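# Deliver lettered boxes to desks with matching letter plates

## Task

Read the letter printed on top of each box and place that box on the office desk whose nameplate, mounted on the desk's front edge, shows the same letter. Any box whose letter matches no plate must stay where it is. The robot must not tip over or finish leaning. A box only counts if it rests on its desk by itself at the end, not held or propped by the robot.

## Robot and tools

ROBOT. A Hello Robot Stretch 3 with one arm. It has a two-wheel differential base (0.33 m long, 0.34 m wide), a lift that raises the arm along a vertical mast, and a telescoping arm that reaches out to the robot's right side. A wrist with yaw, pitch and roll carries a two-finger gripper, and a pan/tilt head holds two cameras. The base cannot strafe, so you move the gripper forward or back by driving. On-the-spot turns pivot about the point midway between the drive wheels, 0.05 m behind the front edge. When stowed (arm in, wrist folded), the wrist pokes out at most 0.06 m past the right side and a turn sweeps a 0.28 m radius. An unfolded, level wrist reaches beyond that circle.

FRAMES. Base frame: origin on the floor midway between the drive wheels, x ahead, y to the left, z upward. hand_pose is reported in this frame, at the point where the closed fingertips meet. With all wrist joints at 0, the hand frame's x points up, y points back along the arm toward the mast, and z points to the robot's rear. The odometry frame is the base frame as it stood when the scene began.

TOOL execute_actions. Argument "actions": a list holding either one action or nothing. An empty list just reports state and images. Optional "cameras": a list drawn from head_camera, nav_camera, wrist_camera, all. Omitting it, null or ["all"] gives every camera; [] gives none. An action may contain:
- "base": exactly one key. translate_m is a straight-line offset in metres from the base's current position, -1 to 1, positive forward. rotate_rad is an in-place turn offset in radians, -3.2 to 3.2, positive counter-clockwise (left). Offsets count from the pose given in the latest state report.
- "joints": absolute target values, one number per named joint. lift_m 0 to 1.1 (arm height on mast); arm_m 0 to 0.52 (extension); wrist_yaw_rad -1.345 to 4.42 (0 aims the gripper along the arm, positive swings it toward the front, 3.0 folds it over the base); wrist_pitch_rad -1.57 to 0.451 (0 level, negative tips fingertips down); wrist_roll_rad -2.911 to 2.911 (0 has the fingers side by side and level); gripper_m -0.089 to 0.179 (bigger is wider; the real fingertip gap is smaller by about 0.007 near closed and 0.025 fully open, and zero below 0.007); head_pan_rad -3.953 to 1.73 (0 ahead, positive left, -1.57 looks along the arm); head_tilt_rad -1.53 to 0.419 (0 level, negative down). Done tolerances: lift and arm ±0.004, yaw and roll ±0.02, pitch ±0.05, gripper ±0.004, head ±0.02.
- "contact_limits": {"arm_m": effort percent 1 to 100}. The arm halts with contact_stop when its effort hits that level (negative when retracting). Lower is softer; too low stops instantly. It also caps holding force until the next action.
Base and joint motions begin together and may finish separately. Anything not named may keep driving toward its previous target. Unknown keys or out-of-range numbers get the whole call rejected with no motion. If a result reports a stop, the rest of that reply's motion, wait and finish calls are skipped.

TOOL wait: "seconds" 0 to 10. Commands nothing new and returns the same report as an empty action.

TOOL zoom_image: "camera" (head_camera, nav_camera or wrist_camera) and "region" [x0, y0, x1, y1] in pixels of that camera's latest full image, origin top-left, no larger than 504 by 504.

TOOL finished_scene: "scene" integer, the number of the scene being closed. Irreversible. Its result says whether the goal was met and supplies the next scene's task. Answering without any tool call ends everything.

RESULT LINES. base_status and joint_status: how each motion of the last accepted action ended: done, off_target (resting away from target, possibly still pushing), contact_stop, time_out or torque_fault (old target dropped). For the base, done only means the wheels turned the commanded amount, slip included. on_its_own covers uncommanded parts; "held at" is a held target, not the current position. joint_positions: current values. motor_effort: percent of maximum, positive toward higher values, with the peak in brackets; readings carry sizable fixed and random error. Positive wheel effort pushes forward. contact_limits: the limit in force, default and maximum. lidar_m: 12 distances from the base origin in 30 degree sectors, first straight ahead then counter-clockwise (4th left, 7th behind, 10th right), "-" for nothing. It scans a plane 0.17 m up, so it sees table legs, not tops. Range is 0.15 to 12 m. It misses glass and thin legs, and the robot's own parts can mask sectors 5, 6, 9 and 10. wrist_depth_mm and head_depth_mm: 7x7 grids of median depth (45–1000 and 280–4000 mm); the head grid matches its sideways image. base_odometry is from wheel counts only. turned_by_wheels and turned_by_imu report the turn since the last result, left positive. base_tilt is in degrees, forward and right positive, with a fixed bias of up to about 4. pictures names the images in order.

GRIPPING. Close to a gripper_m below the object's width to grasp; open to at least 0.02 above the contact value to let go. Neither the reading nor done proves a grasp. Re-squeeze by sending a different value.

STOPS AND SLACK. The arm and lift halt on firm contact and then go limp until recommanded; a limp lift may sag under load. The base, wrist and head have no contact stop and keep shoving. Prolonged strain makes a wrist servo shut off for 10 s (torque_fault).

SAFETY. Fold or unfold the wrist (yaw to 3.0) only with lift_m 0.32–0.95, pitch -0.4 and roll near 0; once folded the lift may drop to 0.25. With yaw below -0.4, keep pitch at -0.5 or lower. The base is fast only when stowed (lift under 0.30, arm under 0.03, yaw over 2.54); otherwise it is slow. Pushing on something rigid with the gripper higher than about 0.45 m, repeating a push after a contact_stop, driving while gripping or hooking something fixed, or snagging furniture (especially reversing) can topple the robot. If tilt appears, back off in small steps, free the gripper, and lower the lift to about 0.2. Avoid dropping or slamming boxes and hard impacts. Objects may occasionally get nudged by outside forces. The simulation keeps running between calls, with the last command held.

Each tool is called after "Emit:" in YAML: its name, and indented under it one key for each argument.

## Session

Emit:
execute_actions:
  actions: []

Scene clock: 0.00 s.
base_odometry: x=+0.000 y=+0.000 heading=+0.000 (m, m, rad; odometry frame)
turned_by_wheels: +0.000 (rad since the last result)
turned_by_imu: +0.000 (rad since the last result)
base_tilt: forward=-1.0 right=-1.6 (deg)
lidar_m: 1.52 1.52 0.99 0.88 0.88 1.05 1.87 1.59 0.96 0.86 0.86 1.03
head_depth_mm: 1542 1559 1572 1593 1613 1624 1643 / 1509 1534 1551 1564 1582 1593 1613 / 1475 1500 1520 1530 1555 1572 1561 / 1448 1445 1466 1484 1496 1510 1542 / 1414 1433 1432 1453 1474 1493 1508 / 1388 1396 1417 1431 1442 1461 1470 / 1360 1375 1386 1403 1416 1425 1448
base_status: not commanded
joint_positions: lift_m=+0.561 arm_m=+0.000 wrist_yaw_rad=+3.110 wrist_pitch_rad=-0.521 wrist_roll_rad=+0.013 gripper_m=+0.037 head_pan_rad=+0.020 head_tilt_rad=-0.001
joint_status: not commanded
motor_effort: left_wheel=-1 right_wheel=+0 lift_m=+32 arm_m=+0 wrist_yaw_rad=+0 wrist_pitch_rad=+5 wrist_roll_rad=+1 gripper_m=+0 head_pan_rad=+0 head_tilt_rad=+2 (%)
hand_pose: x=-0.0146 y=+0.0652 z=+0.5507 quat_wxyz=(+0.194, +0.690, +0.170, +0.676) (m; base frame)
wrist_depth_mm: 752 764 851 889 919 - - / 808 857 934 946 - - - / 880 936 - - - - - / 920 956 - - - - - / 799 830 - 896 935 939 - / 706 766 - 763 795 824 822 / 634 647 655 674 687 722 736
pictures: head_camera (sideways: a quarter turn clockwise sets it upright), nav_camera (sideways: a quarter turn counterclockwise sets it upright), wrist_camera
Images, in order (width x height): head_camera 896x504, nav_camera 672x504, wrist_camera 644x364.

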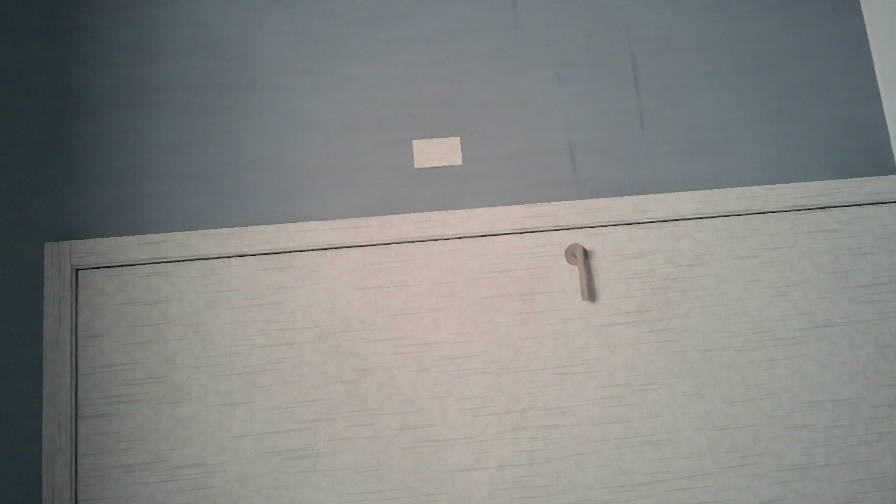

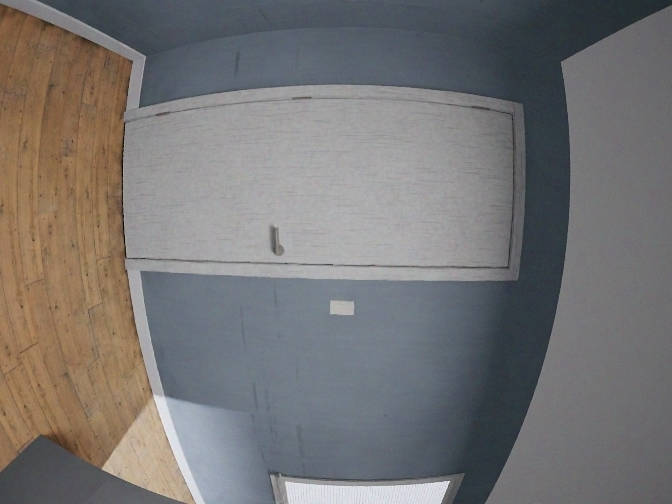

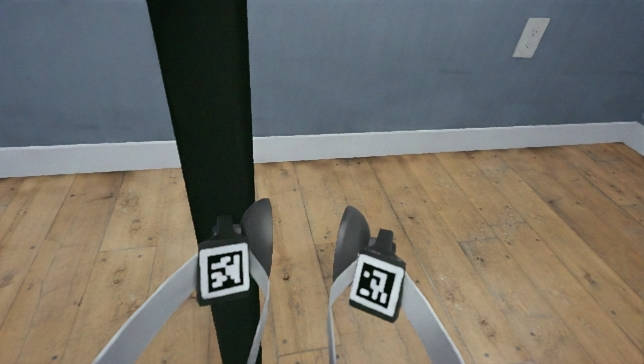

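Emit:
execute_actions:
  actions:
    - {"joints":{"head_pan_rad":-1.5,"head_tilt_rad":-0.5}}
  cameras: ["head_camera","nav_camera"]

Emit:
execute_actions:
  actions:
    - {"joints":{"head_pan_rad":-2.8,"head_tilt_rad":-0.5}}
  cameras: ["head_camera","nav_camera"]

Scene clock: 5.57 s.
base_odometry: x=+0.000 y=+0.000 heading=+0.000 (m, m, rad; odometry frame)
turned_by_wheels: +0.000 (rad since the last result)
turned_by_imu: +0.001 (rad since the last result)
base_tilt: forward=-1.2 right=-1.6 (deg)
lidar_m: 1.52 1.52 0.99 0.88 0.88 1.05 1.86 1.58 0.97 0.86 0.86 1.03
head_depth_mm: 751 824 910 1027 1178 1350 1215 / 731 803 894 1015 1149 1349 1229 / 719 789 876 983 1117 1299 1245 / 709 777 859 960 1092 1263 1259 / 696 762 844 945 1065 1231 1267 / 685 750 826 922 1042 1200 1272 / 677 737 814 907 1020 1170 1274
base_status: not commanded
joint_positions: lift_m=+0.561 arm_m=+0.000 wrist_yaw_rad=+3.110 wrist_pitch_rad=-0.521 wrist_roll_rad=+0.013 gripper_m=+0.037 head_pan_rad=-1.493 head_tilt_rad=-0.493
joint_status: all done
motor_effort: left_wheel=+0(0) right_wheel=-1(1) lift_m=+32(32) arm_m=+0(0) wrist_yaw_rad=+0(0) wrist_pitch_rad=+5(5) wrist_roll_rad=+1(1) gripper_m=+0(0) head_pan_rad=-3(37) head_tilt_rad=-4(38) (%)
hand_pose: x=-0.0146 y=+0.0652 z=+0.5507 quat_wxyz=(+0.194, +0.690, +0.170, +0.676) (m; base frame)
wrist_depth_mm: 749 800 861 869 913 - - / 815 855 928 941 - - - / 893 923 - - - - - / 930 986 - - - - - / 801 852 - 863 912 945 - / 704 743 - 748 804 809 825 / 645 646 682 692 696 715 735
pictures: head_camera (sideways: a quarter turn clockwise sets it upright), nav_camera (sideways: a quarter turn counterclockwise sets it upright)
Images, in order (width x height): head_camera 896x504, nav_camera 672x504.

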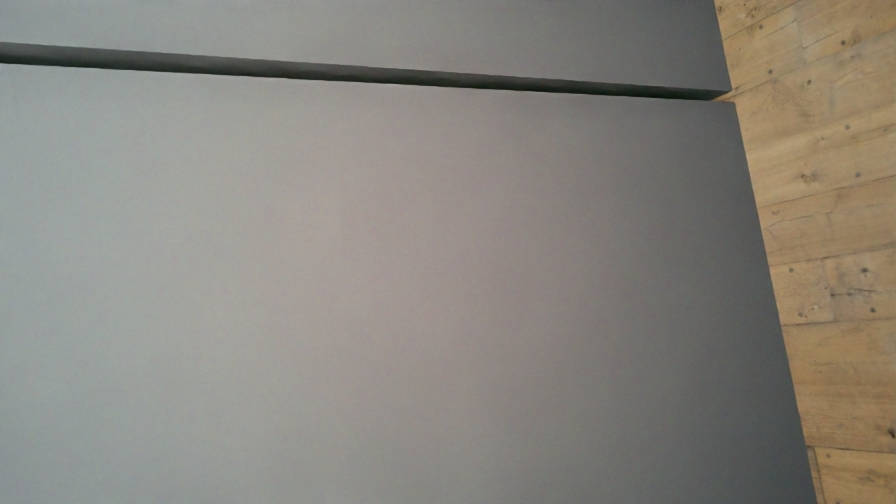

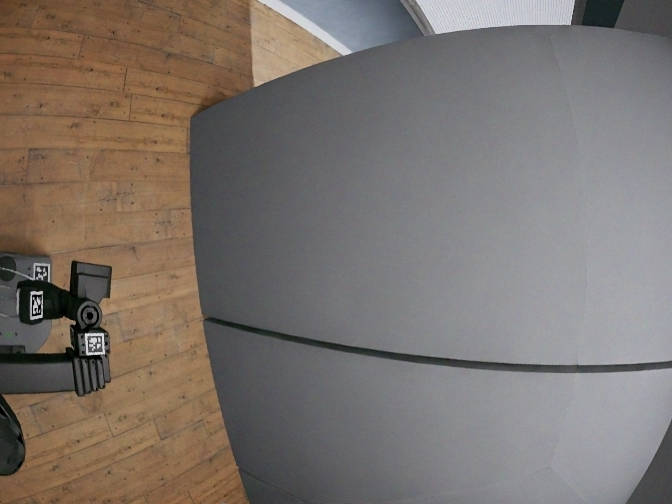

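Scene clock: 6.80 s.
base_odometry: x=+0.000 y=+0.000 heading=+0.000 (m, m, rad; odometry frame)
turned_by_wheels: +0.000 (rad since the last result)
turned_by_imu: +0.000 (rad since the last result)
base_tilt: forward=-1.0 right=-1.5 (deg)
lidar_m: 1.52 1.52 0.99 0.88 0.88 1.05 1.86 1.59 0.97 0.86 0.86 1.03
head_depth_mm: 1819 1988 1751 2281 1767 1439 1226 / 1839 2013 1692 2330 1791 1462 1230 / 1866 2029 1729 2354 1816 1472 1242 / 1884 2066 1781 2404 1841 1490 1253 / 1906 2081 1835 2310 1873 1504 1265 / 1923 2104 1890 2226 1900 1538 1276 / 1822 1818 1732 1805 1795 1552 1294
base_status: not commanded
joint_positions: lift_m=+0.561 arm_m=+0.000 wrist_yaw_rad=+3.110 wrist_pitch_rad=-0.521 wrist_roll_rad=+0.013 gripper_m=+0.037 head_pan_rad=-2.793 head_tilt_rad=-0.494
joint_status: all done
motor_effort: left_wheel=-1(0) right_wheel=+0(0) lift_m=+31(31) arm_m=+0(0) wrist_yaw_rad=+0(0) wrist_pitch_rad=+4(5) wrist_roll_rad=+1(1) gripper_m=+0(0) head_pan_rad=-3(36) head_tilt_rad=-4(4) (%)
hand_pose: x=-0.0146 y=+0.0652 z=+0.5507 quat_wxyz=(+0.194, +0.690, +0.170, +0.676) (m; base frame)
wrist_depth_mm: 763 787 856 874 910 - - / 817 830 916 976 - - - / 916 936 - - - - - / 927 959 - - - - - / 817 833 - 901 934 971 - / 704 740 - 773 809 819 820 / 645 635 680 702 706 721 727
pictures: head_camera (sideways: a quarter turn clockwise sets it upright), nav_camera (sideways: a quarter turn counterclockwise sets it upright)
Images, in order (width x height): head_camera 896x504, nav_camera 672x504.

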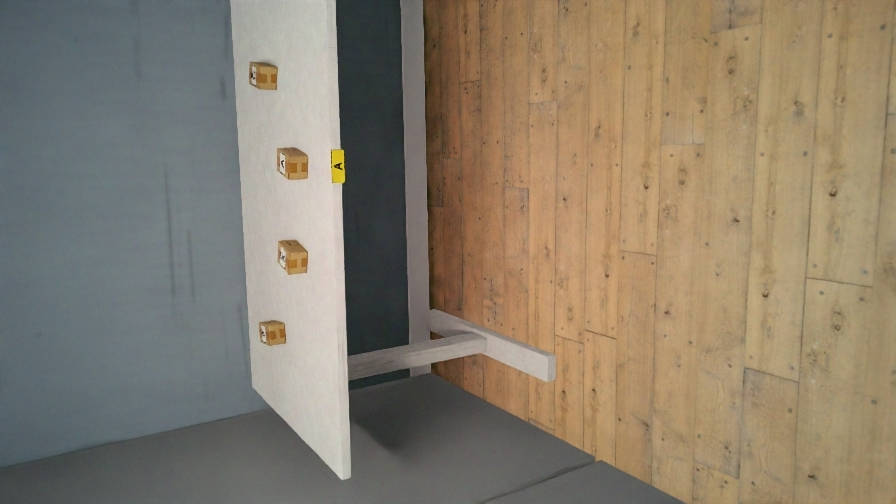

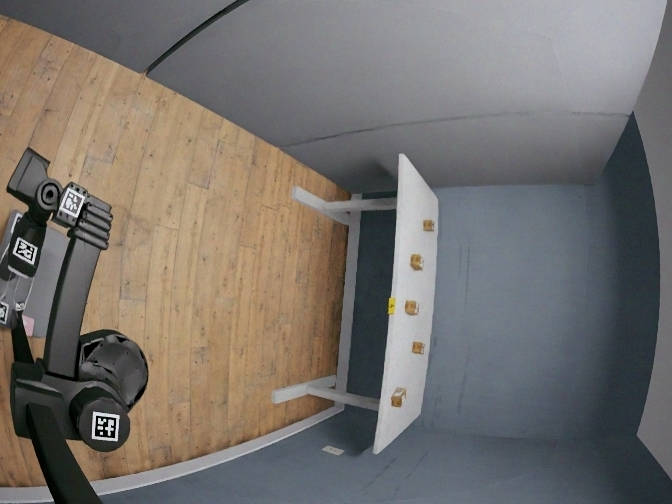

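Emit:
zoom_image:
  camera: "head_camera"
  region: [220, 40, 380, 360]

Emit:
execute_actions:
  actions:
    - {"base":{"rotate_rad":0.22},"joints":{"head_pan_rad":-3.14,"head_tilt_rad":-0.7,"lift_m":0.27}}
  cameras: []

Emit:
execute_actions:
  actions:
    - {"base":{"translate_m":-1.0}}
  cameras: ["head_camera","nav_camera"]

Region (220, 40, 380, 360) of head_camera's 896x504 image, scaled by 1.575, with more detail than that image has.

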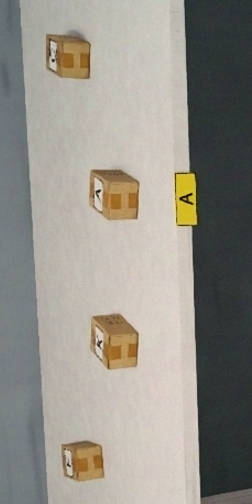

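Scene clock: 14.43 s.
base_odometry: x=+0.000 y=+0.000 heading=+0.220 (m, m, rad; odometry frame)
turned_by_wheels: +0.220 (rad since the last result)
turned_by_imu: +0.224 (rad since the last result)
base_tilt: forward=-1.1 right=-1.6 (deg)
lidar_m: 1.52 1.23 0.91 0.88 0.91 1.26 2.24 1.20 0.89 0.86 0.90 1.59
head_depth_mm: 1851 1794 2079 1781 1489 1278 1128 / 1870 2178 2255 1810 1501 1297 1158 / 1861 1599 2303 1824 1526 1304 1162 / 1865 1633 2336 1854 1540 1323 1153 / 1891 1594 2357 1879 1559 1331 1162 / 1884 1647 2327 1905 1586 1346 1172 / 1902 1661 2217 1922 1594 1357 1181
base_status: done
joint_positions: lift_m=+0.271 arm_m=+0.000 wrist_yaw_rad=+3.110 wrist_pitch_rad=-0.521 wrist_roll_rad=+0.013 gripper_m=+0.037 head_pan_rad=-3.133 head_tilt_rad=-0.691
joint_status: all done
motor_effort: left_wheel=-2(5) right_wheel=+2(4) lift_m=+14(35) arm_m=+1(0) wrist_yaw_rad=-1(0) wrist_pitch_rad=+5(4) wrist_roll_rad=+1(1) gripper_m=+0(0) head_pan_rad=-3(24) head_tilt_rad=-6(27) (%)
hand_pose: x=-0.0146 y=+0.0652 z=+0.2609 quat_wxyz=(+0.195, +0.690, +0.170, +0.676) (m; base frame)
wrist_depth_mm: 852 873 842 852 836 843 858 / 819 803 913 907 900 916 945 / 648 677 720 744 779 806 869 / 549 551 - 602 618 651 674 / 485 493 - 538 541 559 568 / - - - - 467 473 489 / - - - - 403 419 430
pictures: none
No camera images: the call's "cameras" was empty. Leave "cameras" out to get every camera's image.

Scene clock: 19.47 s.
base_odometry: x=-0.976 y=-0.218 heading=+0.220 (m, m, rad; odometry frame)
turned_by_wheels: +0.000 (rad since the last result)
turned_by_imu: -0.005 (rad since the last result)
base_tilt: forward=-1.0 right=-1.6 (deg)
lidar_m: 2.52 1.25 0.92 0.88 0.92 0.97 1.24 0.99 0.88 0.85 0.88 1.22
head_depth_mm: 1063 1186 982 790 713 1281 1124 / 1056 1182 1006 804 720 1294 1155 / 1056 1189 1017 789 725 1304 1160 / 1051 1191 1036 781 718 1315 1151 / 1048 1186 1054 837 727 1331 1159 / 1044 1184 1073 820 737 1346 1173 / 1045 1182 1097 839 746 1361 1184
base_status: done
joint_positions: lift_m=+0.271 arm_m=+0.000 wrist_yaw_rad=+3.110 wrist_pitch_rad=-0.521 wrist_roll_rad=+0.013 gripper_m=+0.037 head_pan_rad=-3.133 head_tilt_rad=-0.692
joint_status: not commanded
motor_effort: left_wheel=-2(9) right_wheel=+1(3) lift_m=+14(15) arm_m=+0(0) wrist_yaw_rad=+0(0) wrist_pitch_rad=+4(5) wrist_roll_rad=+1(1) gripper_m=+0(0) head_pan_rad=-3(3) head_tilt_rad=-5(5) (%)
hand_pose: x=-0.0146 y=+0.0652 z=+0.2609 quat_wxyz=(+0.195, +0.690, +0.170, +0.676) (m; base frame)
wrist_depth_mm: 822 862 892 855 859 862 850 / 780 833 910 889 933 943 937 / 661 677 722 723 772 818 863 / 544 561 - 597 630 658 673 / 477 508 - 538 526 544 568 / - - - - 468 470 489 / - - - - 408 419 422
pictures: head_camera (sideways: a quarter turn clockwise sets it upright), nav_camera (sideways: a quarter turn counterclockwise sets it upright)
Images, in order (width x height): head_camera 896x504, nav_camera 672x504.

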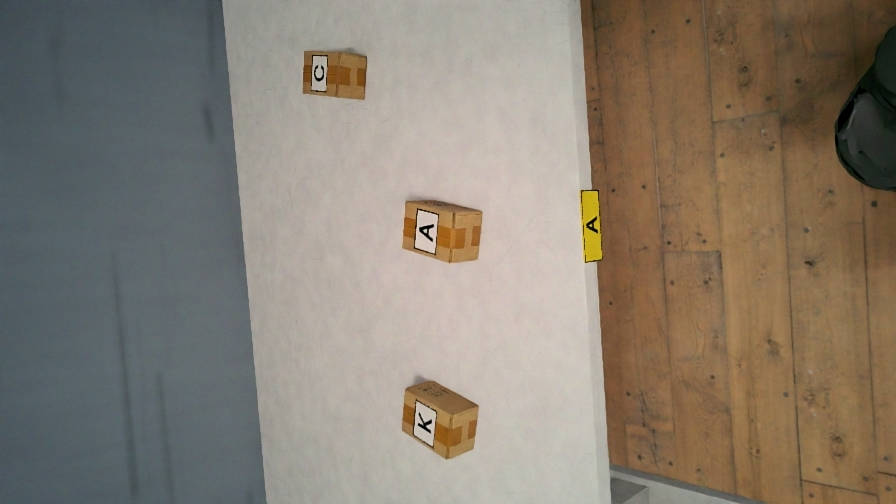

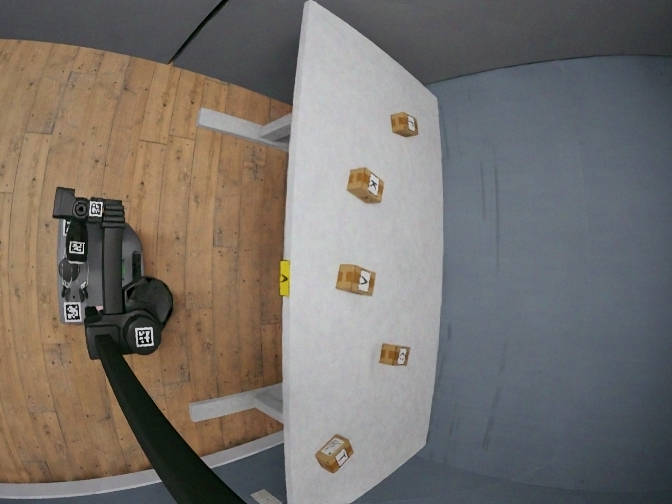

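Emit:
zoom_image:
  camera: "nav_camera"
  region: [300, 90, 440, 490]

Emit:
zoom_image:
  camera: "nav_camera"
  region: [300, 420, 380, 490]

Emit:
zoom_image:
  camera: "nav_camera"
  region: [370, 100, 440, 150]

Region (300, 90, 440, 490) of nav_camera's 672x504 image, scaled by 1.260, with more detail than that image has; it fills the left 176 columns of this view, and the rest is white.

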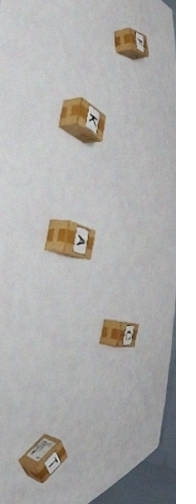

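Region (300, 420, 380, 490) of nav_camera's 672x504 image, scaled by 6.300, with more detail than that image has; it fills the top 441 rows of this view, and the rest is white.

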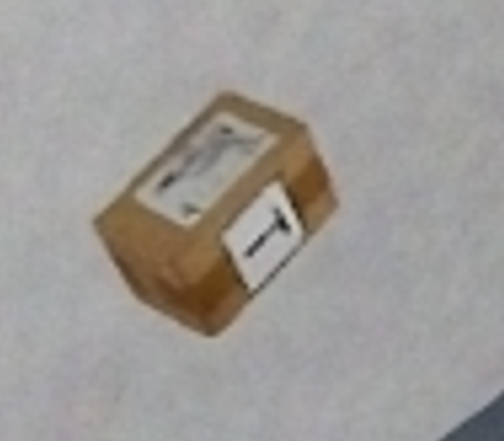

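Region (370, 100, 440, 150) of nav_camera's 672x504 image, scaled by 7.200, with more detail than that image has; it fills the top 360 rows of this view, and the rest is white.

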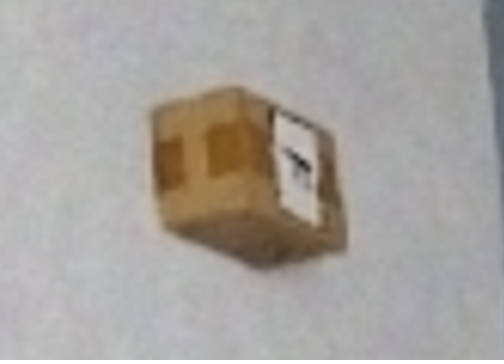

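Emit:
execute_actions:
  actions:
    - {"base":{"translate_m":1.0},"joints":{"head_pan_rad":-1.3,"head_tilt_rad":-0.5}}
  cameras: []

Emit:
execute_actions:
  actions:
    - {"base":{"translate_m":1.0},"joints":{"head_pan_rad":-1.7,"head_tilt_rad":-0.4}}
  cameras: ["head_camera","nav_camera"]

Scene clock: 30.67 s.
base_odometry: x=+0.000 y=+0.000 heading=+0.220 (m, m, rad; odometry frame)
turned_by_wheels: +0.000 (rad since the last result)
turned_by_imu: +0.008 (rad since the last result)
base_tilt: forward=-1.2 right=-1.5 (deg)
lidar_m: 1.52 1.23 0.91 0.88 0.91 1.26 2.24 1.21 0.89 0.86 0.90 1.59
head_depth_mm: 675 741 819 924 1050 1208 1205 / 691 761 842 948 1081 1265 1220 / 705 780 866 982 1127 1323 1230 / 723 799 895 1012 1171 1366 1245 / 740 819 920 1047 1217 1417 1258 / 758 844 947 1087 1743 1516 1270 / 780 872 2408 2412 1894 1523 1280
base_status: done
joint_positions: lift_m=+0.271 arm_m=+0.000 wrist_yaw_rad=+3.110 wrist_pitch_rad=-0.521 wrist_roll_rad=+0.013 gripper_m=+0.037 head_pan_rad=-1.307 head_tilt_rad=-0.507
joint_status: all done
motor_effort: left_wheel=-1(6) right_wheel=+1(5) lift_m=+14(13) arm_m=+0(0) wrist_yaw_rad=+0(0) wrist_pitch_rad=+5(5) wrist_roll_rad=+1(1) gripper_m=+0(0) head_pan_rad=+3(39) head_tilt_rad=+5(23) (%)
hand_pose: x=-0.0146 y=+0.0652 z=+0.2609 quat_wxyz=(+0.195, +0.690, +0.170, +0.676) (m; base frame)
wrist_depth_mm: 846 860 844 842 869 831 852 / 799 831 872 901 939 907 952 / 652 672 720 746 794 811 848 / 533 559 - 612 627 667 680 / 478 503 - 535 539 556 565 / - - - - 464 478 493 / - - - - 403 420 423
pictures: none
No camera images: the call's "cameras" was empty. Leave "cameras" out to get every camera's image.

Scene clock: 35.70 s.
base_odometry: x=+0.976 y=+0.218 heading=+0.220 (m, m, rad; odometry frame)
turned_by_wheels: +0.000 (rad since the last result)
turned_by_imu: +0.007 (rad since the last result)
base_tilt: forward=-1.1 right=-1.6 (deg)
lidar_m: 0.52 0.54 0.77 0.86 0.90 1.25 2.83 1.22 0.98 1.95 0.74 0.53
head_depth_mm: 893 945 1006 1072 1155 1282 1280 / 3301 3446 3398 1482 1626 1522 1294 / 3351 3588 3689 2713 2019 1583 1307 / 3310 3521 3828 2789 2041 1606 1323 / 3270 3476 3631 2857 2067 1632 1330 / 3239 3470 3333 2857 2082 1647 1344 / 2949 2580 2243 2044 1848 1607 1354
base_status: done
joint_positions: lift_m=+0.271 arm_m=+0.000 wrist_yaw_rad=+3.110 wrist_pitch_rad=-0.521 wrist_roll_rad=+0.013 gripper_m=+0.037 head_pan_rad=-1.693 head_tilt_rad=-0.409
joint_status: all done
motor_effort: left_wheel=-2(8) right_wheel=+1(6) lift_m=+14(14) arm_m=+1(1) wrist_yaw_rad=+0(1) wrist_pitch_rad=+5(5) wrist_roll_rad=+1(1) gripper_m=+0(0) head_pan_rad=-3(26) head_tilt_rad=+5(17) (%)
hand_pose: x=-0.0146 y=+0.0652 z=+0.2609 quat_wxyz=(+0.195, +0.690, +0.170, +0.676) (m; base frame)
wrist_depth_mm: 825 844 853 842 816 856 646 / 792 837 879 875 861 892 649 / 641 672 687 721 741 790 614 / 543 557 - 603 620 652 620 / 481 515 - 538 545 542 552 / - - - - 464 474 490 / - - - - 408 417 429
pictures: head_camera (sideways: a quarter turn clockwise sets it upright), nav_camera (sideways: a quarter turn counterclockwise sets it upright)
Images, in order (width x height): head_camera 896x504, nav_camera 672x504.

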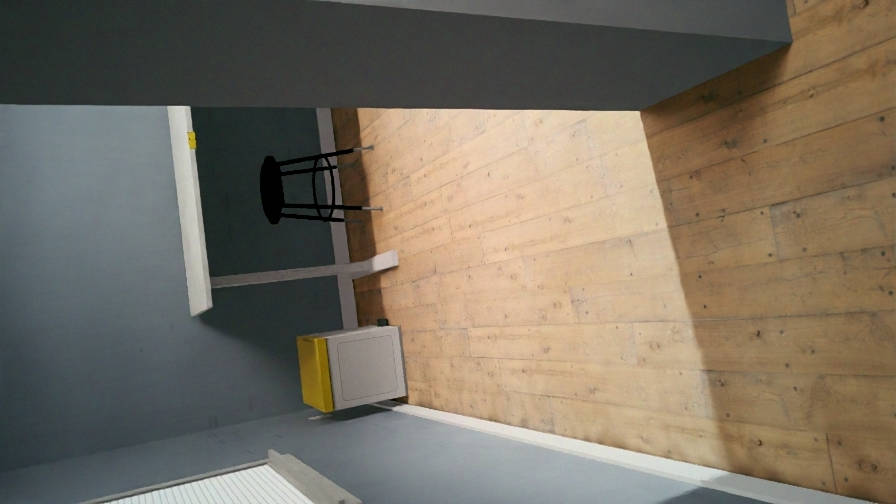

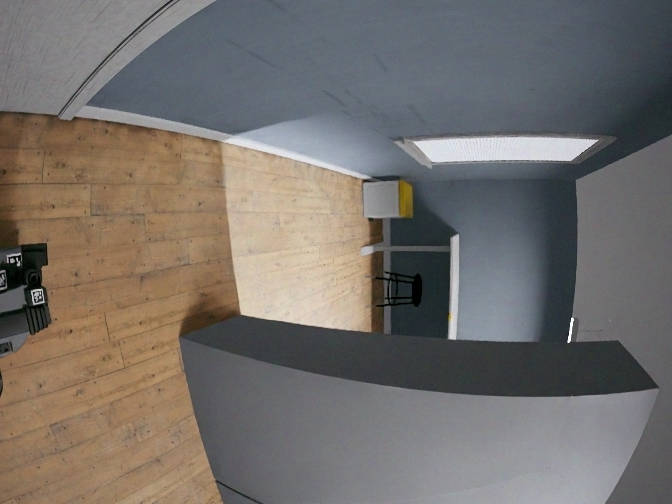

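Emit:
execute_actions:
  actions:
    - {"base":{"rotate_rad":-1.58},"joints":{"head_pan_rad":-1.0,"head_tilt_rad":-0.4}}
  cameras: []

Emit:
execute_actions:
  actions:
    - {"base":{"translate_m":1.0}}
  cameras: []

Emit:
execute_actions:
  actions:
    - {"base":{"translate_m":0.6}}
  cameras: ["head_camera","nav_camera"]

Scene clock: 39.90 s.
base_odometry: x=+0.976 y=+0.218 heading=-1.360 (m, m, rad; odometry frame)
turned_by_wheels: -1.580 (rad since the last result)
turned_by_imu: -1.589 (rad since the last result)
base_tilt: forward=-1.1 right=-1.4 (deg)
lidar_m: 2.00 0.75 0.53 0.51 0.54 0.72 0.86 0.90 1.24 2.84 1.23 0.98
head_depth_mm: 2581 2793 2969 2636 1951 1538 1281 / 2029 2204 2388 2470 1972 1563 1301 / 1643 1754 1912 2050 2001 1583 1308 / 1397 1477 1574 1677 1797 1597 1317 / 1208 1267 1335 1412 1494 1535 1336 / 1066 1115 1165 1221 1289 1348 1335 / 951 992 1030 1074 1125 1174 1272
base_status: done
joint_positions: lift_m=+0.271 arm_m=+0.000 wrist_yaw_rad=+3.110 wrist_pitch_rad=-0.521 wrist_roll_rad=+0.013 gripper_m=+0.037 head_pan_rad=-1.007 head_tilt_rad=-0.408
joint_status: all done
motor_effort: left_wheel=+2(10) right_wheel=-3(7) lift_m=+14(14) arm_m=+0(0) wrist_yaw_rad=+0(0) wrist_pitch_rad=+5(4) wrist_roll_rad=+1(1) gripper_m=+0(0) head_pan_rad=+3(36) head_tilt_rad=+4(5) (%)
hand_pose: x=-0.0146 y=+0.0652 z=+0.2609 quat_wxyz=(+0.195, +0.690, +0.170, +0.676) (m; base frame)
wrist_depth_mm: 511 515 515 534 521 512 540 / 566 574 563 567 569 582 590 / 616 629 629 644 640 620 664 / 550 567 - 603 640 641 684 / 479 504 - 533 531 547 573 / - - - - 468 475 484 / - - - - 403 416 423
pictures: none
No camera images: the call's "cameras" was empty. Leave "cameras" out to get every camera's image.

Scene clock: 44.93 s.
base_odometry: x=+1.185 y=-0.760 heading=-1.360 (m, m, rad; odometry frame)
turned_by_wheels: +0.000 (rad since the last result)
turned_by_imu: +0.008 (rad since the last result)
base_tilt: forward=-1.1 right=-1.6 (deg)
lidar_m: 1.92 0.73 0.54 0.52 0.54 0.75 1.87 1.94 0.46 0.44 0.46 2.72
head_depth_mm: 347 375 407 445 491 547 618 / 366 396 433 475 528 595 679 / 386 420 460 511 572 650 751 / 409 448 493 550 637 1518 1291 / 3366 3686 - 2853 2048 1620 1337 / 3485 3665 3845 2940 2118 1649 1354 / 3139 3315 3452 2985 2136 1666 1364
base_status: done
joint_positions: lift_m=+0.271 arm_m=+0.000 wrist_yaw_rad=+3.110 wrist_pitch_rad=-0.521 wrist_roll_rad=+0.013 gripper_m=+0.037 head_pan_rad=-1.007 head_tilt_rad=-0.408
joint_status: not commanded
motor_effort: left_wheel=+1(9) right_wheel=-1(4) lift_m=+14(14) arm_m=+0(0) wrist_yaw_rad=+0(0) wrist_pitch_rad=+5(5) wrist_roll_rad=+1(1) gripper_m=+0(0) head_pan_rad=+3(4) head_tilt_rad=+5(4) (%)
hand_pose: x=-0.0146 y=+0.0652 z=+0.2609 quat_wxyz=(+0.195, +0.690, +0.170, +0.676) (m; base frame)
wrist_depth_mm: 528 519 526 526 533 538 530 / 599 588 594 577 589 578 574 / 613 641 632 628 642 636 638 / 552 569 - 606 633 649 665 / 486 505 - 529 539 561 565 / - - - - 466 477 486 / - - - - 408 419 425
pictures: none
No camera images: the call's "cameras" was empty. Leave "cameras" out to get every camera's image.

Scene clock: 48.50 s.
base_odometry: x=+1.310 y=-1.347 heading=-1.360 (m, m, rad; odometry frame)
turned_by_wheels: +0.000 (rad since the last result)
turned_by_imu: +0.005 (rad since the last result)
base_tilt: forward=-1.0 right=-1.4 (deg)
lidar_m: 1.62 0.72 0.53 0.51 0.53 0.74 2.10 0.63 0.53 1.36 3.13 1.89
head_depth_mm: 2752 2920 3201 2637 1953 1548 1276 / 2877 3066 3311 2693 1967 1565 1296 / 3061 3286 3508 2730 2004 1587 1309 / 3204 3505 3788 2784 2050 1597 1326 / 3198 3326 3521 2882 2063 1621 1334 / 2815 2933 3081 2929 2113 1654 1345 / 2527 2599 2325 2698 2131 1674 1365
base_status: done
joint_positions: lift_m=+0.271 arm_m=+0.000 wrist_yaw_rad=+3.110 wrist_pitch_rad=-0.521 wrist_roll_rad=+0.013 gripper_m=+0.037 head_pan_rad=-1.007 head_tilt_rad=-0.408
joint_status: not commanded
motor_effort: left_wheel=+1(7) right_wheel=-2(3) lift_m=+14(14) arm_m=+0(0) wrist_yaw_rad=+1(0) wrist_pitch_rad=+5(5) wrist_roll_rad=+1(1) gripper_m=+0(0) head_pan_rad=+3(3) head_tilt_rad=+5(5) (%)
hand_pose: x=-0.0146 y=+0.0652 z=+0.2609 quat_wxyz=(+0.195, +0.690, +0.170, +0.676) (m; base frame)
wrist_depth_mm: 521 521 519 535 523 518 519 / 573 570 561 582 564 567 566 / 595 625 622 609 616 622 613 / 547 567 - 610 622 647 672 / 478 510 - 534 544 552 550 / - - - - 462 475 489 / - - - - 410 415 428
pictures: head_camera (sideways: a quarter turn clockwise sets it upright), nav_camera (sideways: a quarter turn counterclockwise sets it upright)
Images, in order (width x height): head_camera 896x504, nav_camera 672x504.

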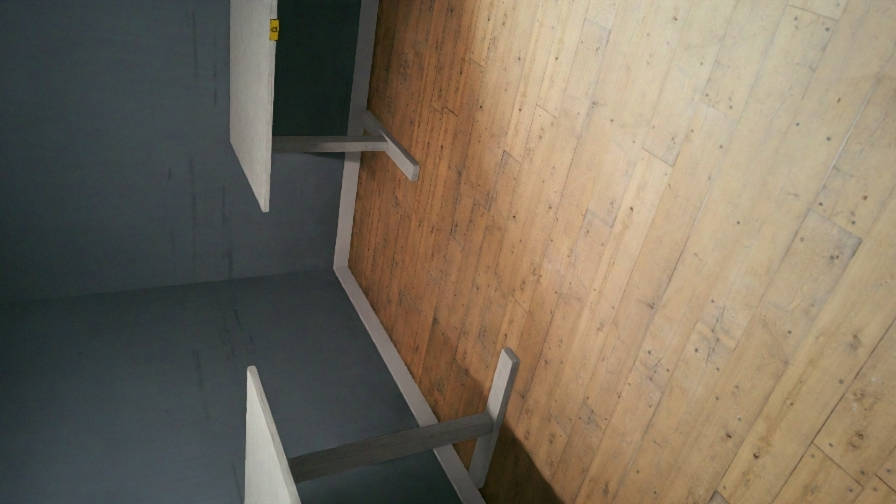

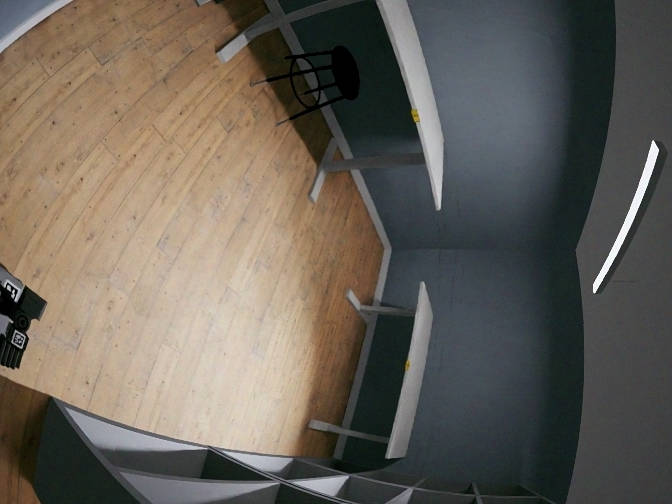

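Emit:
zoom_image:
  camera: "head_camera"
  region: [250, 5, 300, 55]

Emit:
execute_actions:
  actions:
    - {"joints":{"head_pan_rad":-0.5}}
  cameras: ["head_camera"]

Region (250, 5, 300, 55) of head_camera's 896x504 image, scaled by 10.080, with more detail than that image has.

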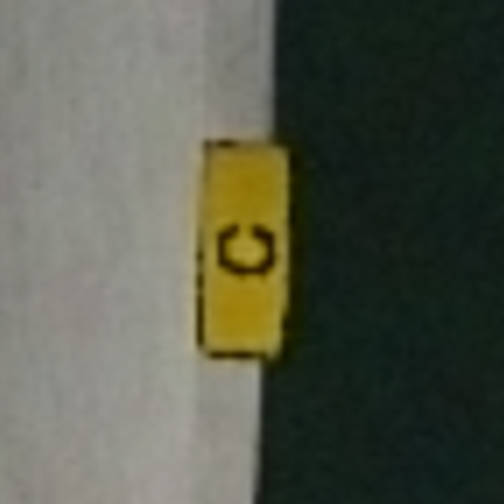

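Scene clock: 50.97 s.
base_odometry: x=+1.310 y=-1.347 heading=-1.360 (m, m, rad; odometry frame)
turned_by_wheels: +0.000 (rad since the last result)
turned_by_imu: +0.001 (rad since the last result)
base_tilt: forward=-1.1 right=-1.5 (deg)
lidar_m: 1.62 0.71 0.53 0.51 0.53 0.74 2.09 0.63 0.53 1.36 3.12 1.89
head_depth_mm: 2620 2814 3135 2622 1943 1542 1285 / 2452 2605 2922 2525 1972 1558 1301 / 2327 2416 2725 2723 2019 1577 1306 / 2211 2313 2556 2673 2050 1612 1325 / 2101 2231 2394 2475 2067 1623 1333 / 1996 2153 2280 2461 2054 1646 1348 / 1915 2029 1765 2288 2129 1664 1359
base_status: not commanded
joint_positions: lift_m=+0.271 arm_m=+0.000 wrist_yaw_rad=+3.110 wrist_pitch_rad=-0.521 wrist_roll_rad=+0.013 gripper_m=+0.037 head_pan_rad=-0.507 head_tilt_rad=-0.408
joint_status: all done
motor_effort: left_wheel=+1(0) right_wheel=-1(1) lift_m=+15(14) arm_m=+1(0) wrist_yaw_rad=+0(0) wrist_pitch_rad=+5(5) wrist_roll_rad=+1(1) gripper_m=+0(0) head_pan_rad=+4(31) head_tilt_rad=+5(5) (%)
hand_pose: x=-0.0146 y=+0.0652 z=+0.2609 quat_wxyz=(+0.195, +0.690, +0.170, +0.676) (m; base frame)
wrist_depth_mm: 518 515 518 518 519 526 509 / 567 570 560 574 566 572 557 / 602 602 616 617 608 625 629 / 544 570 - 617 642 656 661 / 476 505 - 548 533 550 567 / - - - - 466 471 482 / - - - - 402 416 423
pictures: head_camera (sideways: a quarter turn clockwise sets it upright)
Images, in order (width x height): head_camera 896x504.

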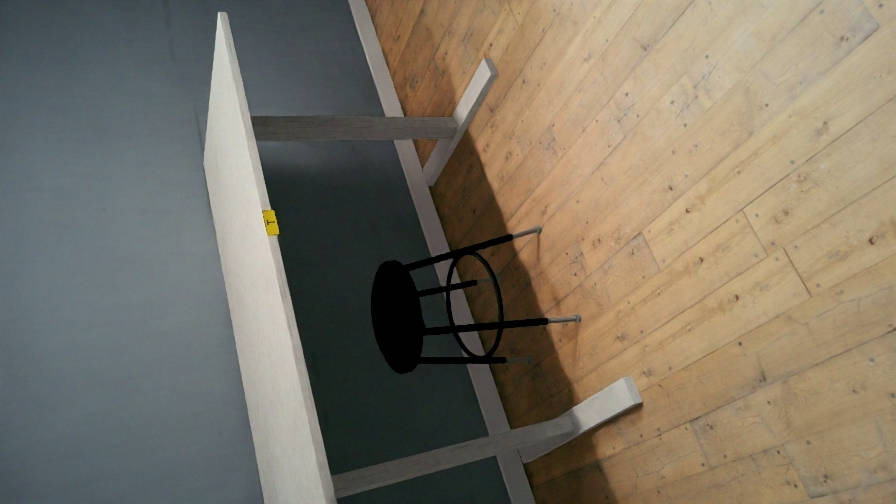

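Emit:
execute_actions:
  actions:
    - {"base":{"translate_m":-1.0}}
  cameras: []

Emit:
execute_actions:
  actions:
    - {"base":{"translate_m":-0.82}}
  cameras: []

Emit:
execute_actions:
  actions:
    - {"base":{"rotate_rad":-1.57},"joints":{"head_pan_rad":0,"head_tilt_rad":-0.6}}
  cameras: []

Emit:
execute_actions:
  actions:
    - {"base":{"translate_m":1.0}}
  cameras: []

Emit:
execute_actions:
  actions:
    - {"base":{"translate_m":1.0}}
  cameras: []

Emit:
execute_actions:
  actions:
    - {"base":{"translate_m":0.17}}
  cameras: []

Emit:
execute_actions:
  actions:
    - {"base":{"rotate_rad":1.57},"joints":{"head_pan_rad":-1.57,"head_tilt_rad":-0.7,"lift_m":0.94,"wrist_pitch_rad":-0.4}}
  cameras: ["head_camera","nav_camera"]

Scene clock: 64.47 s.
base_odometry: x=+1.101 y=-0.369 heading=-1.360 (m, m, rad; odometry frame)
turned_by_wheels: +0.000 (rad since the last result)
turned_by_imu: -0.004 (rad since the last result)
base_tilt: forward=-1.0 right=-1.5 (deg)
lidar_m: 1.95 0.74 0.54 0.53 0.55 0.73 1.46 1.52 2.10 1.02 0.52 0.63
head_depth_mm: 478 513 551 598 654 720 799 / 537 582 634 696 770 864 983 / 613 671 741 827 936 1077 1235 / 3129 3352 3665 2794 2039 1610 1325 / 3004 3172 3467 2843 2082 1624 1337 / 2898 3054 3203 2928 2105 1643 1355 / 2723 2889 3088 2989 2150 1669 1363
base_status: done
joint_positions: lift_m=+0.271 arm_m=+0.000 wrist_yaw_rad=+3.110 wrist_pitch_rad=-0.521 wrist_roll_rad=+0.013 gripper_m=+0.037 head_pan_rad=-0.507 head_tilt_rad=-0.408
joint_status: not commanded
motor_effort: left_wheel=+2(6) right_wheel=-2(6) lift_m=+14(14) arm_m=+1(0) wrist_yaw_rad=-1(0) wrist_pitch_rad=+4(4) wrist_roll_rad=+1(1) gripper_m=+0(1) head_pan_rad=+3(3) head_tilt_rad=+5(4) (%)
hand_pose: x=-0.0146 y=+0.0652 z=+0.2609 quat_wxyz=(+0.195, +0.690, +0.170, +0.676) (m; base frame)
wrist_depth_mm: 518 515 543 537 535 524 535 / 569 565 581 596 589 598 593 / 609 638 635 629 630 628 656 / 548 573 - 615 634 671 678 / 484 503 - 523 544 557 568 / - - - - 462 478 490 / - - - - 411 421 432
pictures: none
No camera images: the call's "cameras" was empty. Leave "cameras" out to get every camera's image.

Scene clock: 68.97 s.
base_odometry: x=+0.930 y=+0.433 heading=-1.360 (m, m, rad; odometry frame)
turned_by_wheels: +0.000 (rad since the last result)
turned_by_imu: -0.004 (rad since the last result)
base_tilt: forward=-1.1 right=-1.5 (deg)
lidar_m: 2.01 0.73 0.54 0.52 0.54 0.66 0.64 0.67 0.92 2.58 1.55 1.18
head_depth_mm: 1245 1359 1499 1653 1821 1545 1280 / 1169 1269 1393 1530 1705 1563 1294 / 1102 1187 1290 1424 1562 1597 1311 / 1041 1121 1207 1318 1452 1547 1319 / 989 1057 1161 1303 1593 1626 1333 / 1032 1214 1469 2644 2110 1653 1345 / 3371 3577 3809 3001 2146 1662 1362
base_status: done
joint_positions: lift_m=+0.271 arm_m=+0.000 wrist_yaw_rad=+3.110 wrist_pitch_rad=-0.521 wrist_roll_rad=+0.013 gripper_m=+0.037 head_pan_rad=-0.507 head_tilt_rad=-0.408
joint_status: not commanded
motor_effort: left_wheel=+2(6) right_wheel=-2(7) lift_m=+14(15) arm_m=+0(0) wrist_yaw_rad=+1(1) wrist_pitch_rad=+5(5) wrist_roll_rad=+1(1) gripper_m=+0(0) head_pan_rad=+4(4) head_tilt_rad=+4(4) (%)
hand_pose: x=-0.0146 y=+0.0652 z=+0.2609 quat_wxyz=(+0.195, +0.690, +0.170, +0.676) (m; base frame)
wrist_depth_mm: 542 508 521 520 533 524 528 / 596 582 582 570 582 575 582 / 633 638 631 626 635 633 628 / 539 560 - 604 626 643 678 / 482 508 - 535 536 549 563 / - - - - 470 462 488 / - - - - 405 412 427
pictures: none
No camera images: the call's "cameras" was empty. Leave "cameras" out to get every camera's image.

Scene clock: 71.33 s.
base_odometry: x=+0.930 y=+0.433 heading=-2.930 (m, m, rad; odometry frame)
turned_by_wheels: -1.570 (rad since the last result)
turned_by_imu: -1.579 (rad since the last result)
base_tilt: forward=-1.1 right=-1.5 (deg)
lidar_m: 2.58 1.54 1.18 2.02 0.73 0.53 0.52 0.54 0.67 0.64 0.67 0.92
head_depth_mm: 1760 1861 1959 1904 1605 1354 1164 / 2497 2675 2575 2030 1633 1363 1178 / 2679 3010 2701 2071 1649 1381 1182 / 2667 3023 2786 2081 1664 1393 1190 / 2739 3013 2839 2117 1690 1409 1202 / 2696 2998 2904 2157 1706 1422 1220 / 2711 2721 2857 2186 1732 1441 1229
base_status: done
joint_positions: lift_m=+0.271 arm_m=+0.000 wrist_yaw_rad=+3.110 wrist_pitch_rad=-0.521 wrist_roll_rad=+0.013 gripper_m=+0.037 head_pan_rad=-0.007 head_tilt_rad=-0.593
joint_status: all done
motor_effort: left_wheel=+2(12) right_wheel=-2(6) lift_m=+14(14) arm_m=+0(0) wrist_yaw_rad=+0(1) wrist_pitch_rad=+4(5) wrist_roll_rad=+1(1) gripper_m=+0(0) head_pan_rad=+3(31) head_tilt_rad=-4(26) (%)
hand_pose: x=-0.0146 y=+0.0652 z=+0.2609 quat_wxyz=(+0.195, +0.690, +0.170, +0.676) (m; base frame)
wrist_depth_mm: 682 917 - - - - - / 687 839 915 955 - - - / 629 665 722 741 772 796 838 / 535 548 - 616 621 637 677 / 484 502 - 537 536 539 568 / - - - - 477 477 490 / - - - - 410 418 429
pictures: none
No camera images: the call's "cameras" was empty. Leave "cameras" out to get every camera's image.

Scene clock: 76.37 s.
base_odometry: x=-0.048 y=+0.223 heading=-2.930 (m, m, rad; odometry frame)
turned_by_wheels: +0.000 (rad since the last result)
turned_by_imu: +0.008 (rad since the last result)
base_tilt: forward=-1.1 right=-1.5 (deg)
lidar_m: 1.81 1.51 1.12 1.08 1.13 1.57 1.52 0.92 0.67 0.66 0.68 0.94
head_depth_mm: 1802 1776 2044 1941 1611 1345 1160 / 1897 1759 2301 2011 1630 1363 1175 / 1879 1810 2376 2050 1652 1378 1180 / 1864 1862 2378 2075 1673 1392 1198 / 1866 1937 2369 2121 1676 1410 1208 / 1865 1966 2341 2142 1713 1420 1216 / 1851 1971 2335 2111 1731 1441 1226
base_status: done
joint_positions: lift_m=+0.271 arm_m=+0.000 wrist_yaw_rad=+3.110 wrist_pitch_rad=-0.521 wrist_roll_rad=+0.013 gripper_m=+0.037 head_pan_rad=-0.007 head_tilt_rad=-0.594
joint_status: not commanded
motor_effort: left_wheel=+1(7) right_wheel=-1(4) lift_m=+13(14) arm_m=+0(0) wrist_yaw_rad=+1(0) wrist_pitch_rad=+4(4) wrist_roll_rad=+1(1) gripper_m=+0(0) head_pan_rad=+3(3) head_tilt_rad=-4(4) (%)
hand_pose: x=-0.0146 y=+0.0652 z=+0.2609 quat_wxyz=(+0.195, +0.690, +0.170, +0.676) (m; base frame)
wrist_depth_mm: - - - - - - - / 777 822 902 931 - - - / 652 670 721 742 784 785 862 / 548 562 - 613 634 645 664 / 482 499 - 523 548 560 554 / - - - - 465 471 489 / - - - - 407 422 425
pictures: none
No camera images: the call's "cameras" was empty. Leave "cameras" out to get every camera's image.

Scene clock: 81.40 s.
base_odometry: x=-1.026 y=+0.013 heading=-2.930 (m, m, rad; odometry frame)
turned_by_wheels: +0.000 (rad since the last result)
turned_by_imu: +0.008 (rad since the last result)
base_tilt: forward=-1.1 right=-1.5 (deg)
lidar_m: 1.23 1.13 1.10 1.07 1.11 1.55 2.45 0.93 0.69 0.67 0.70 0.86
head_depth_mm: 1026 1147 1169 889 708 1280 1162 / 1025 1142 1190 902 726 1309 1169 / 1020 1146 1217 909 735 1314 1187 / 1022 1137 1222 909 745 1325 1197 / 1019 1137 1213 944 754 1313 1205 / 1013 1134 1238 961 747 1329 1212 / 1013 1129 1238 981 772 1336 1228
base_status: done
joint_positions: lift_m=+0.271 arm_m=+0.000 wrist_yaw_rad=+3.110 wrist_pitch_rad=-0.521 wrist_roll_rad=+0.013 gripper_m=+0.037 head_pan_rad=-0.007 head_tilt_rad=-0.594
joint_status: not commanded
motor_effort: left_wheel=+1(9) right_wheel=-1(3) lift_m=+13(15) arm_m=-1(0) wrist_yaw_rad=+1(0) wrist_pitch_rad=+5(4) wrist_roll_rad=+1(1) gripper_m=+0(0) head_pan_rad=+4(4) head_tilt_rad=-3(4) (%)
hand_pose: x=-0.0146 y=+0.0652 z=+0.2609 quat_wxyz=(+0.195, +0.690, +0.170, +0.676) (m; base frame)
wrist_depth_mm: - - - - - - - / 789 854 889 920 - - - / 666 660 710 739 746 810 888 / 549 556 - 605 628 657 690 / 480 516 - 531 540 543 570 / - - - - 469 466 489 / - - - - 397 417 430
pictures: none
No camera images: the call's "cameras" was empty. Leave "cameras" out to get every camera's image.

Scene clock: 83.47 s.
base_odometry: x=-1.192 y=-0.023 heading=-2.930 (m, m, rad; odometry frame)
turned_by_wheels: +0.000 (rad since the last result)
turned_by_imu: +0.002 (rad since the last result)
base_tilt: forward=-1.2 right=-1.5 (deg)
lidar_m: 1.06 1.11 1.02 1.06 1.11 1.54 2.45 0.94 0.70 0.68 0.71 0.71
head_depth_mm: 879 980 1073 889 717 601 539 / 877 983 1089 902 727 608 545 / 877 976 1085 917 738 615 549 / 875 976 1087 932 744 621 543 / 872 974 1101 946 754 627 548 / 871 972 1097 962 765 620 553 / 869 966 1092 979 771 625 556
base_status: done
joint_positions: lift_m=+0.271 arm_m=+0.000 wrist_yaw_rad=+3.110 wrist_pitch_rad=-0.521 wrist_roll_rad=+0.013 gripper_m=+0.037 head_pan_rad=-0.007 head_tilt_rad=-0.594
joint_status: not commanded
motor_effort: left_wheel=+0(6) right_wheel=-1(3) lift_m=+14(14) arm_m=+0(0) wrist_yaw_rad=+0(0) wrist_pitch_rad=+4(5) wrist_roll_rad=+1(1) gripper_m=+0(0) head_pan_rad=+4(3) head_tilt_rad=-4(4) (%)
hand_pose: x=-0.0146 y=+0.0652 z=+0.2609 quat_wxyz=(+0.195, +0.690, +0.170, +0.676) (m; base frame)
wrist_depth_mm: - - - - - - 821 / 772 846 951 945 991 - 901 / 649 674 703 730 778 805 858 / 545 559 - 604 637 650 668 / 483 504 - 534 539 547 574 / - - - - 465 472 491 / - - - - 407 417 432
pictures: none
No camera images: the call's "cameras" was empty. Leave "cameras" out to get every camera's image.

Scene clock: 90.40 s.
base_odometry: x=-1.192 y=-0.023 heading=-1.360 (m, m, rad; odometry frame)
turned_by_wheels: +1.570 (rad since the last result)
turned_by_imu: +1.587 (rad since the last result)
base_tilt: forward=-1.1 right=-1.6 (deg)
lidar_m: 1.06 1.11 1.55 2.39 0.94 0.70 0.68 0.71 0.71 1.06 1.12 1.02
head_depth_mm: 899 1020 985 838 - 545 1141 / 900 1022 1004 802 - - - / 896 1019 1025 783 - - 1163 / 893 1022 1038 824 730 - 1154 / 895 1014 1056 836 730 - 1161 / 896 1019 1074 849 661 598 1146 / 891 1012 1093 862 707 602 1161
base_status: done
joint_positions: lift_m=+0.939 arm_m=+0.000 wrist_yaw_rad=+3.110 wrist_pitch_rad=-0.420 wrist_roll_rad=+0.013 gripper_m=+0.037 head_pan_rad=-1.563 head_tilt_rad=-0.692
joint_status: all done
motor_effort: left_wheel=-2(7) right_wheel=+1(6) lift_m=+46(49) arm_m=+0(0) wrist_yaw_rad=+0(0) wrist_pitch_rad=+7(10) wrist_roll_rad=+1(1) gripper_m=+0(0) head_pan_rad=-3(40) head_tilt_rad=-5(21) (%)
hand_pose: x=-0.0141 y=+0.0791 z=+0.9514 quat_wxyz=(+0.160, +0.698, +0.136, +0.685) (m; base frame)
wrist_depth_mm: 862 - - - - - - / 871 - - - - - - / 872 - - - - - - / 877 - - - - - - / 899 - - - - - - / 941 - - - - - - / 918 - - - - - -
pictures: head_camera (sideways: a quarter turn clockwise sets it upright), nav_camera (sideways: a quarter turn counterclockwise sets it upright)
Images, in order (width x height): head_camera 896x504, nav_camera 672x504.

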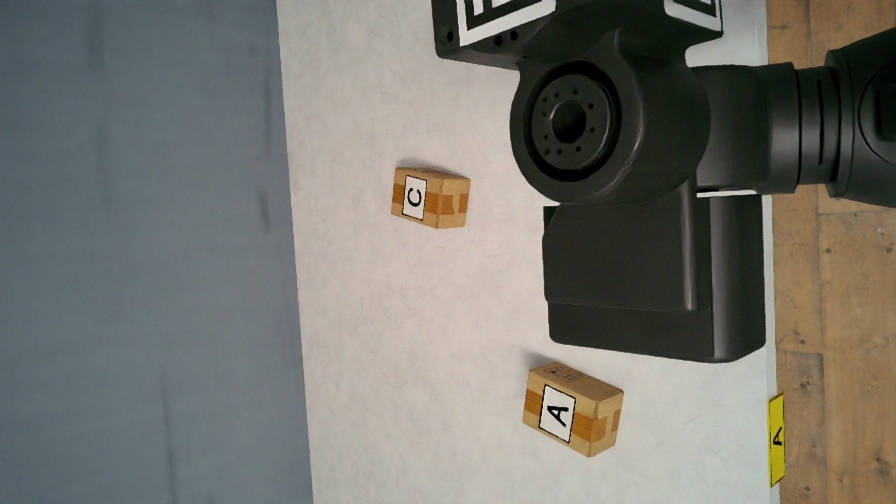

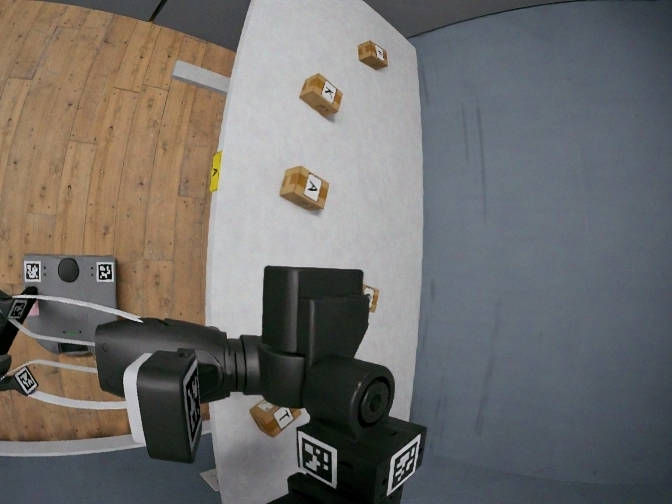

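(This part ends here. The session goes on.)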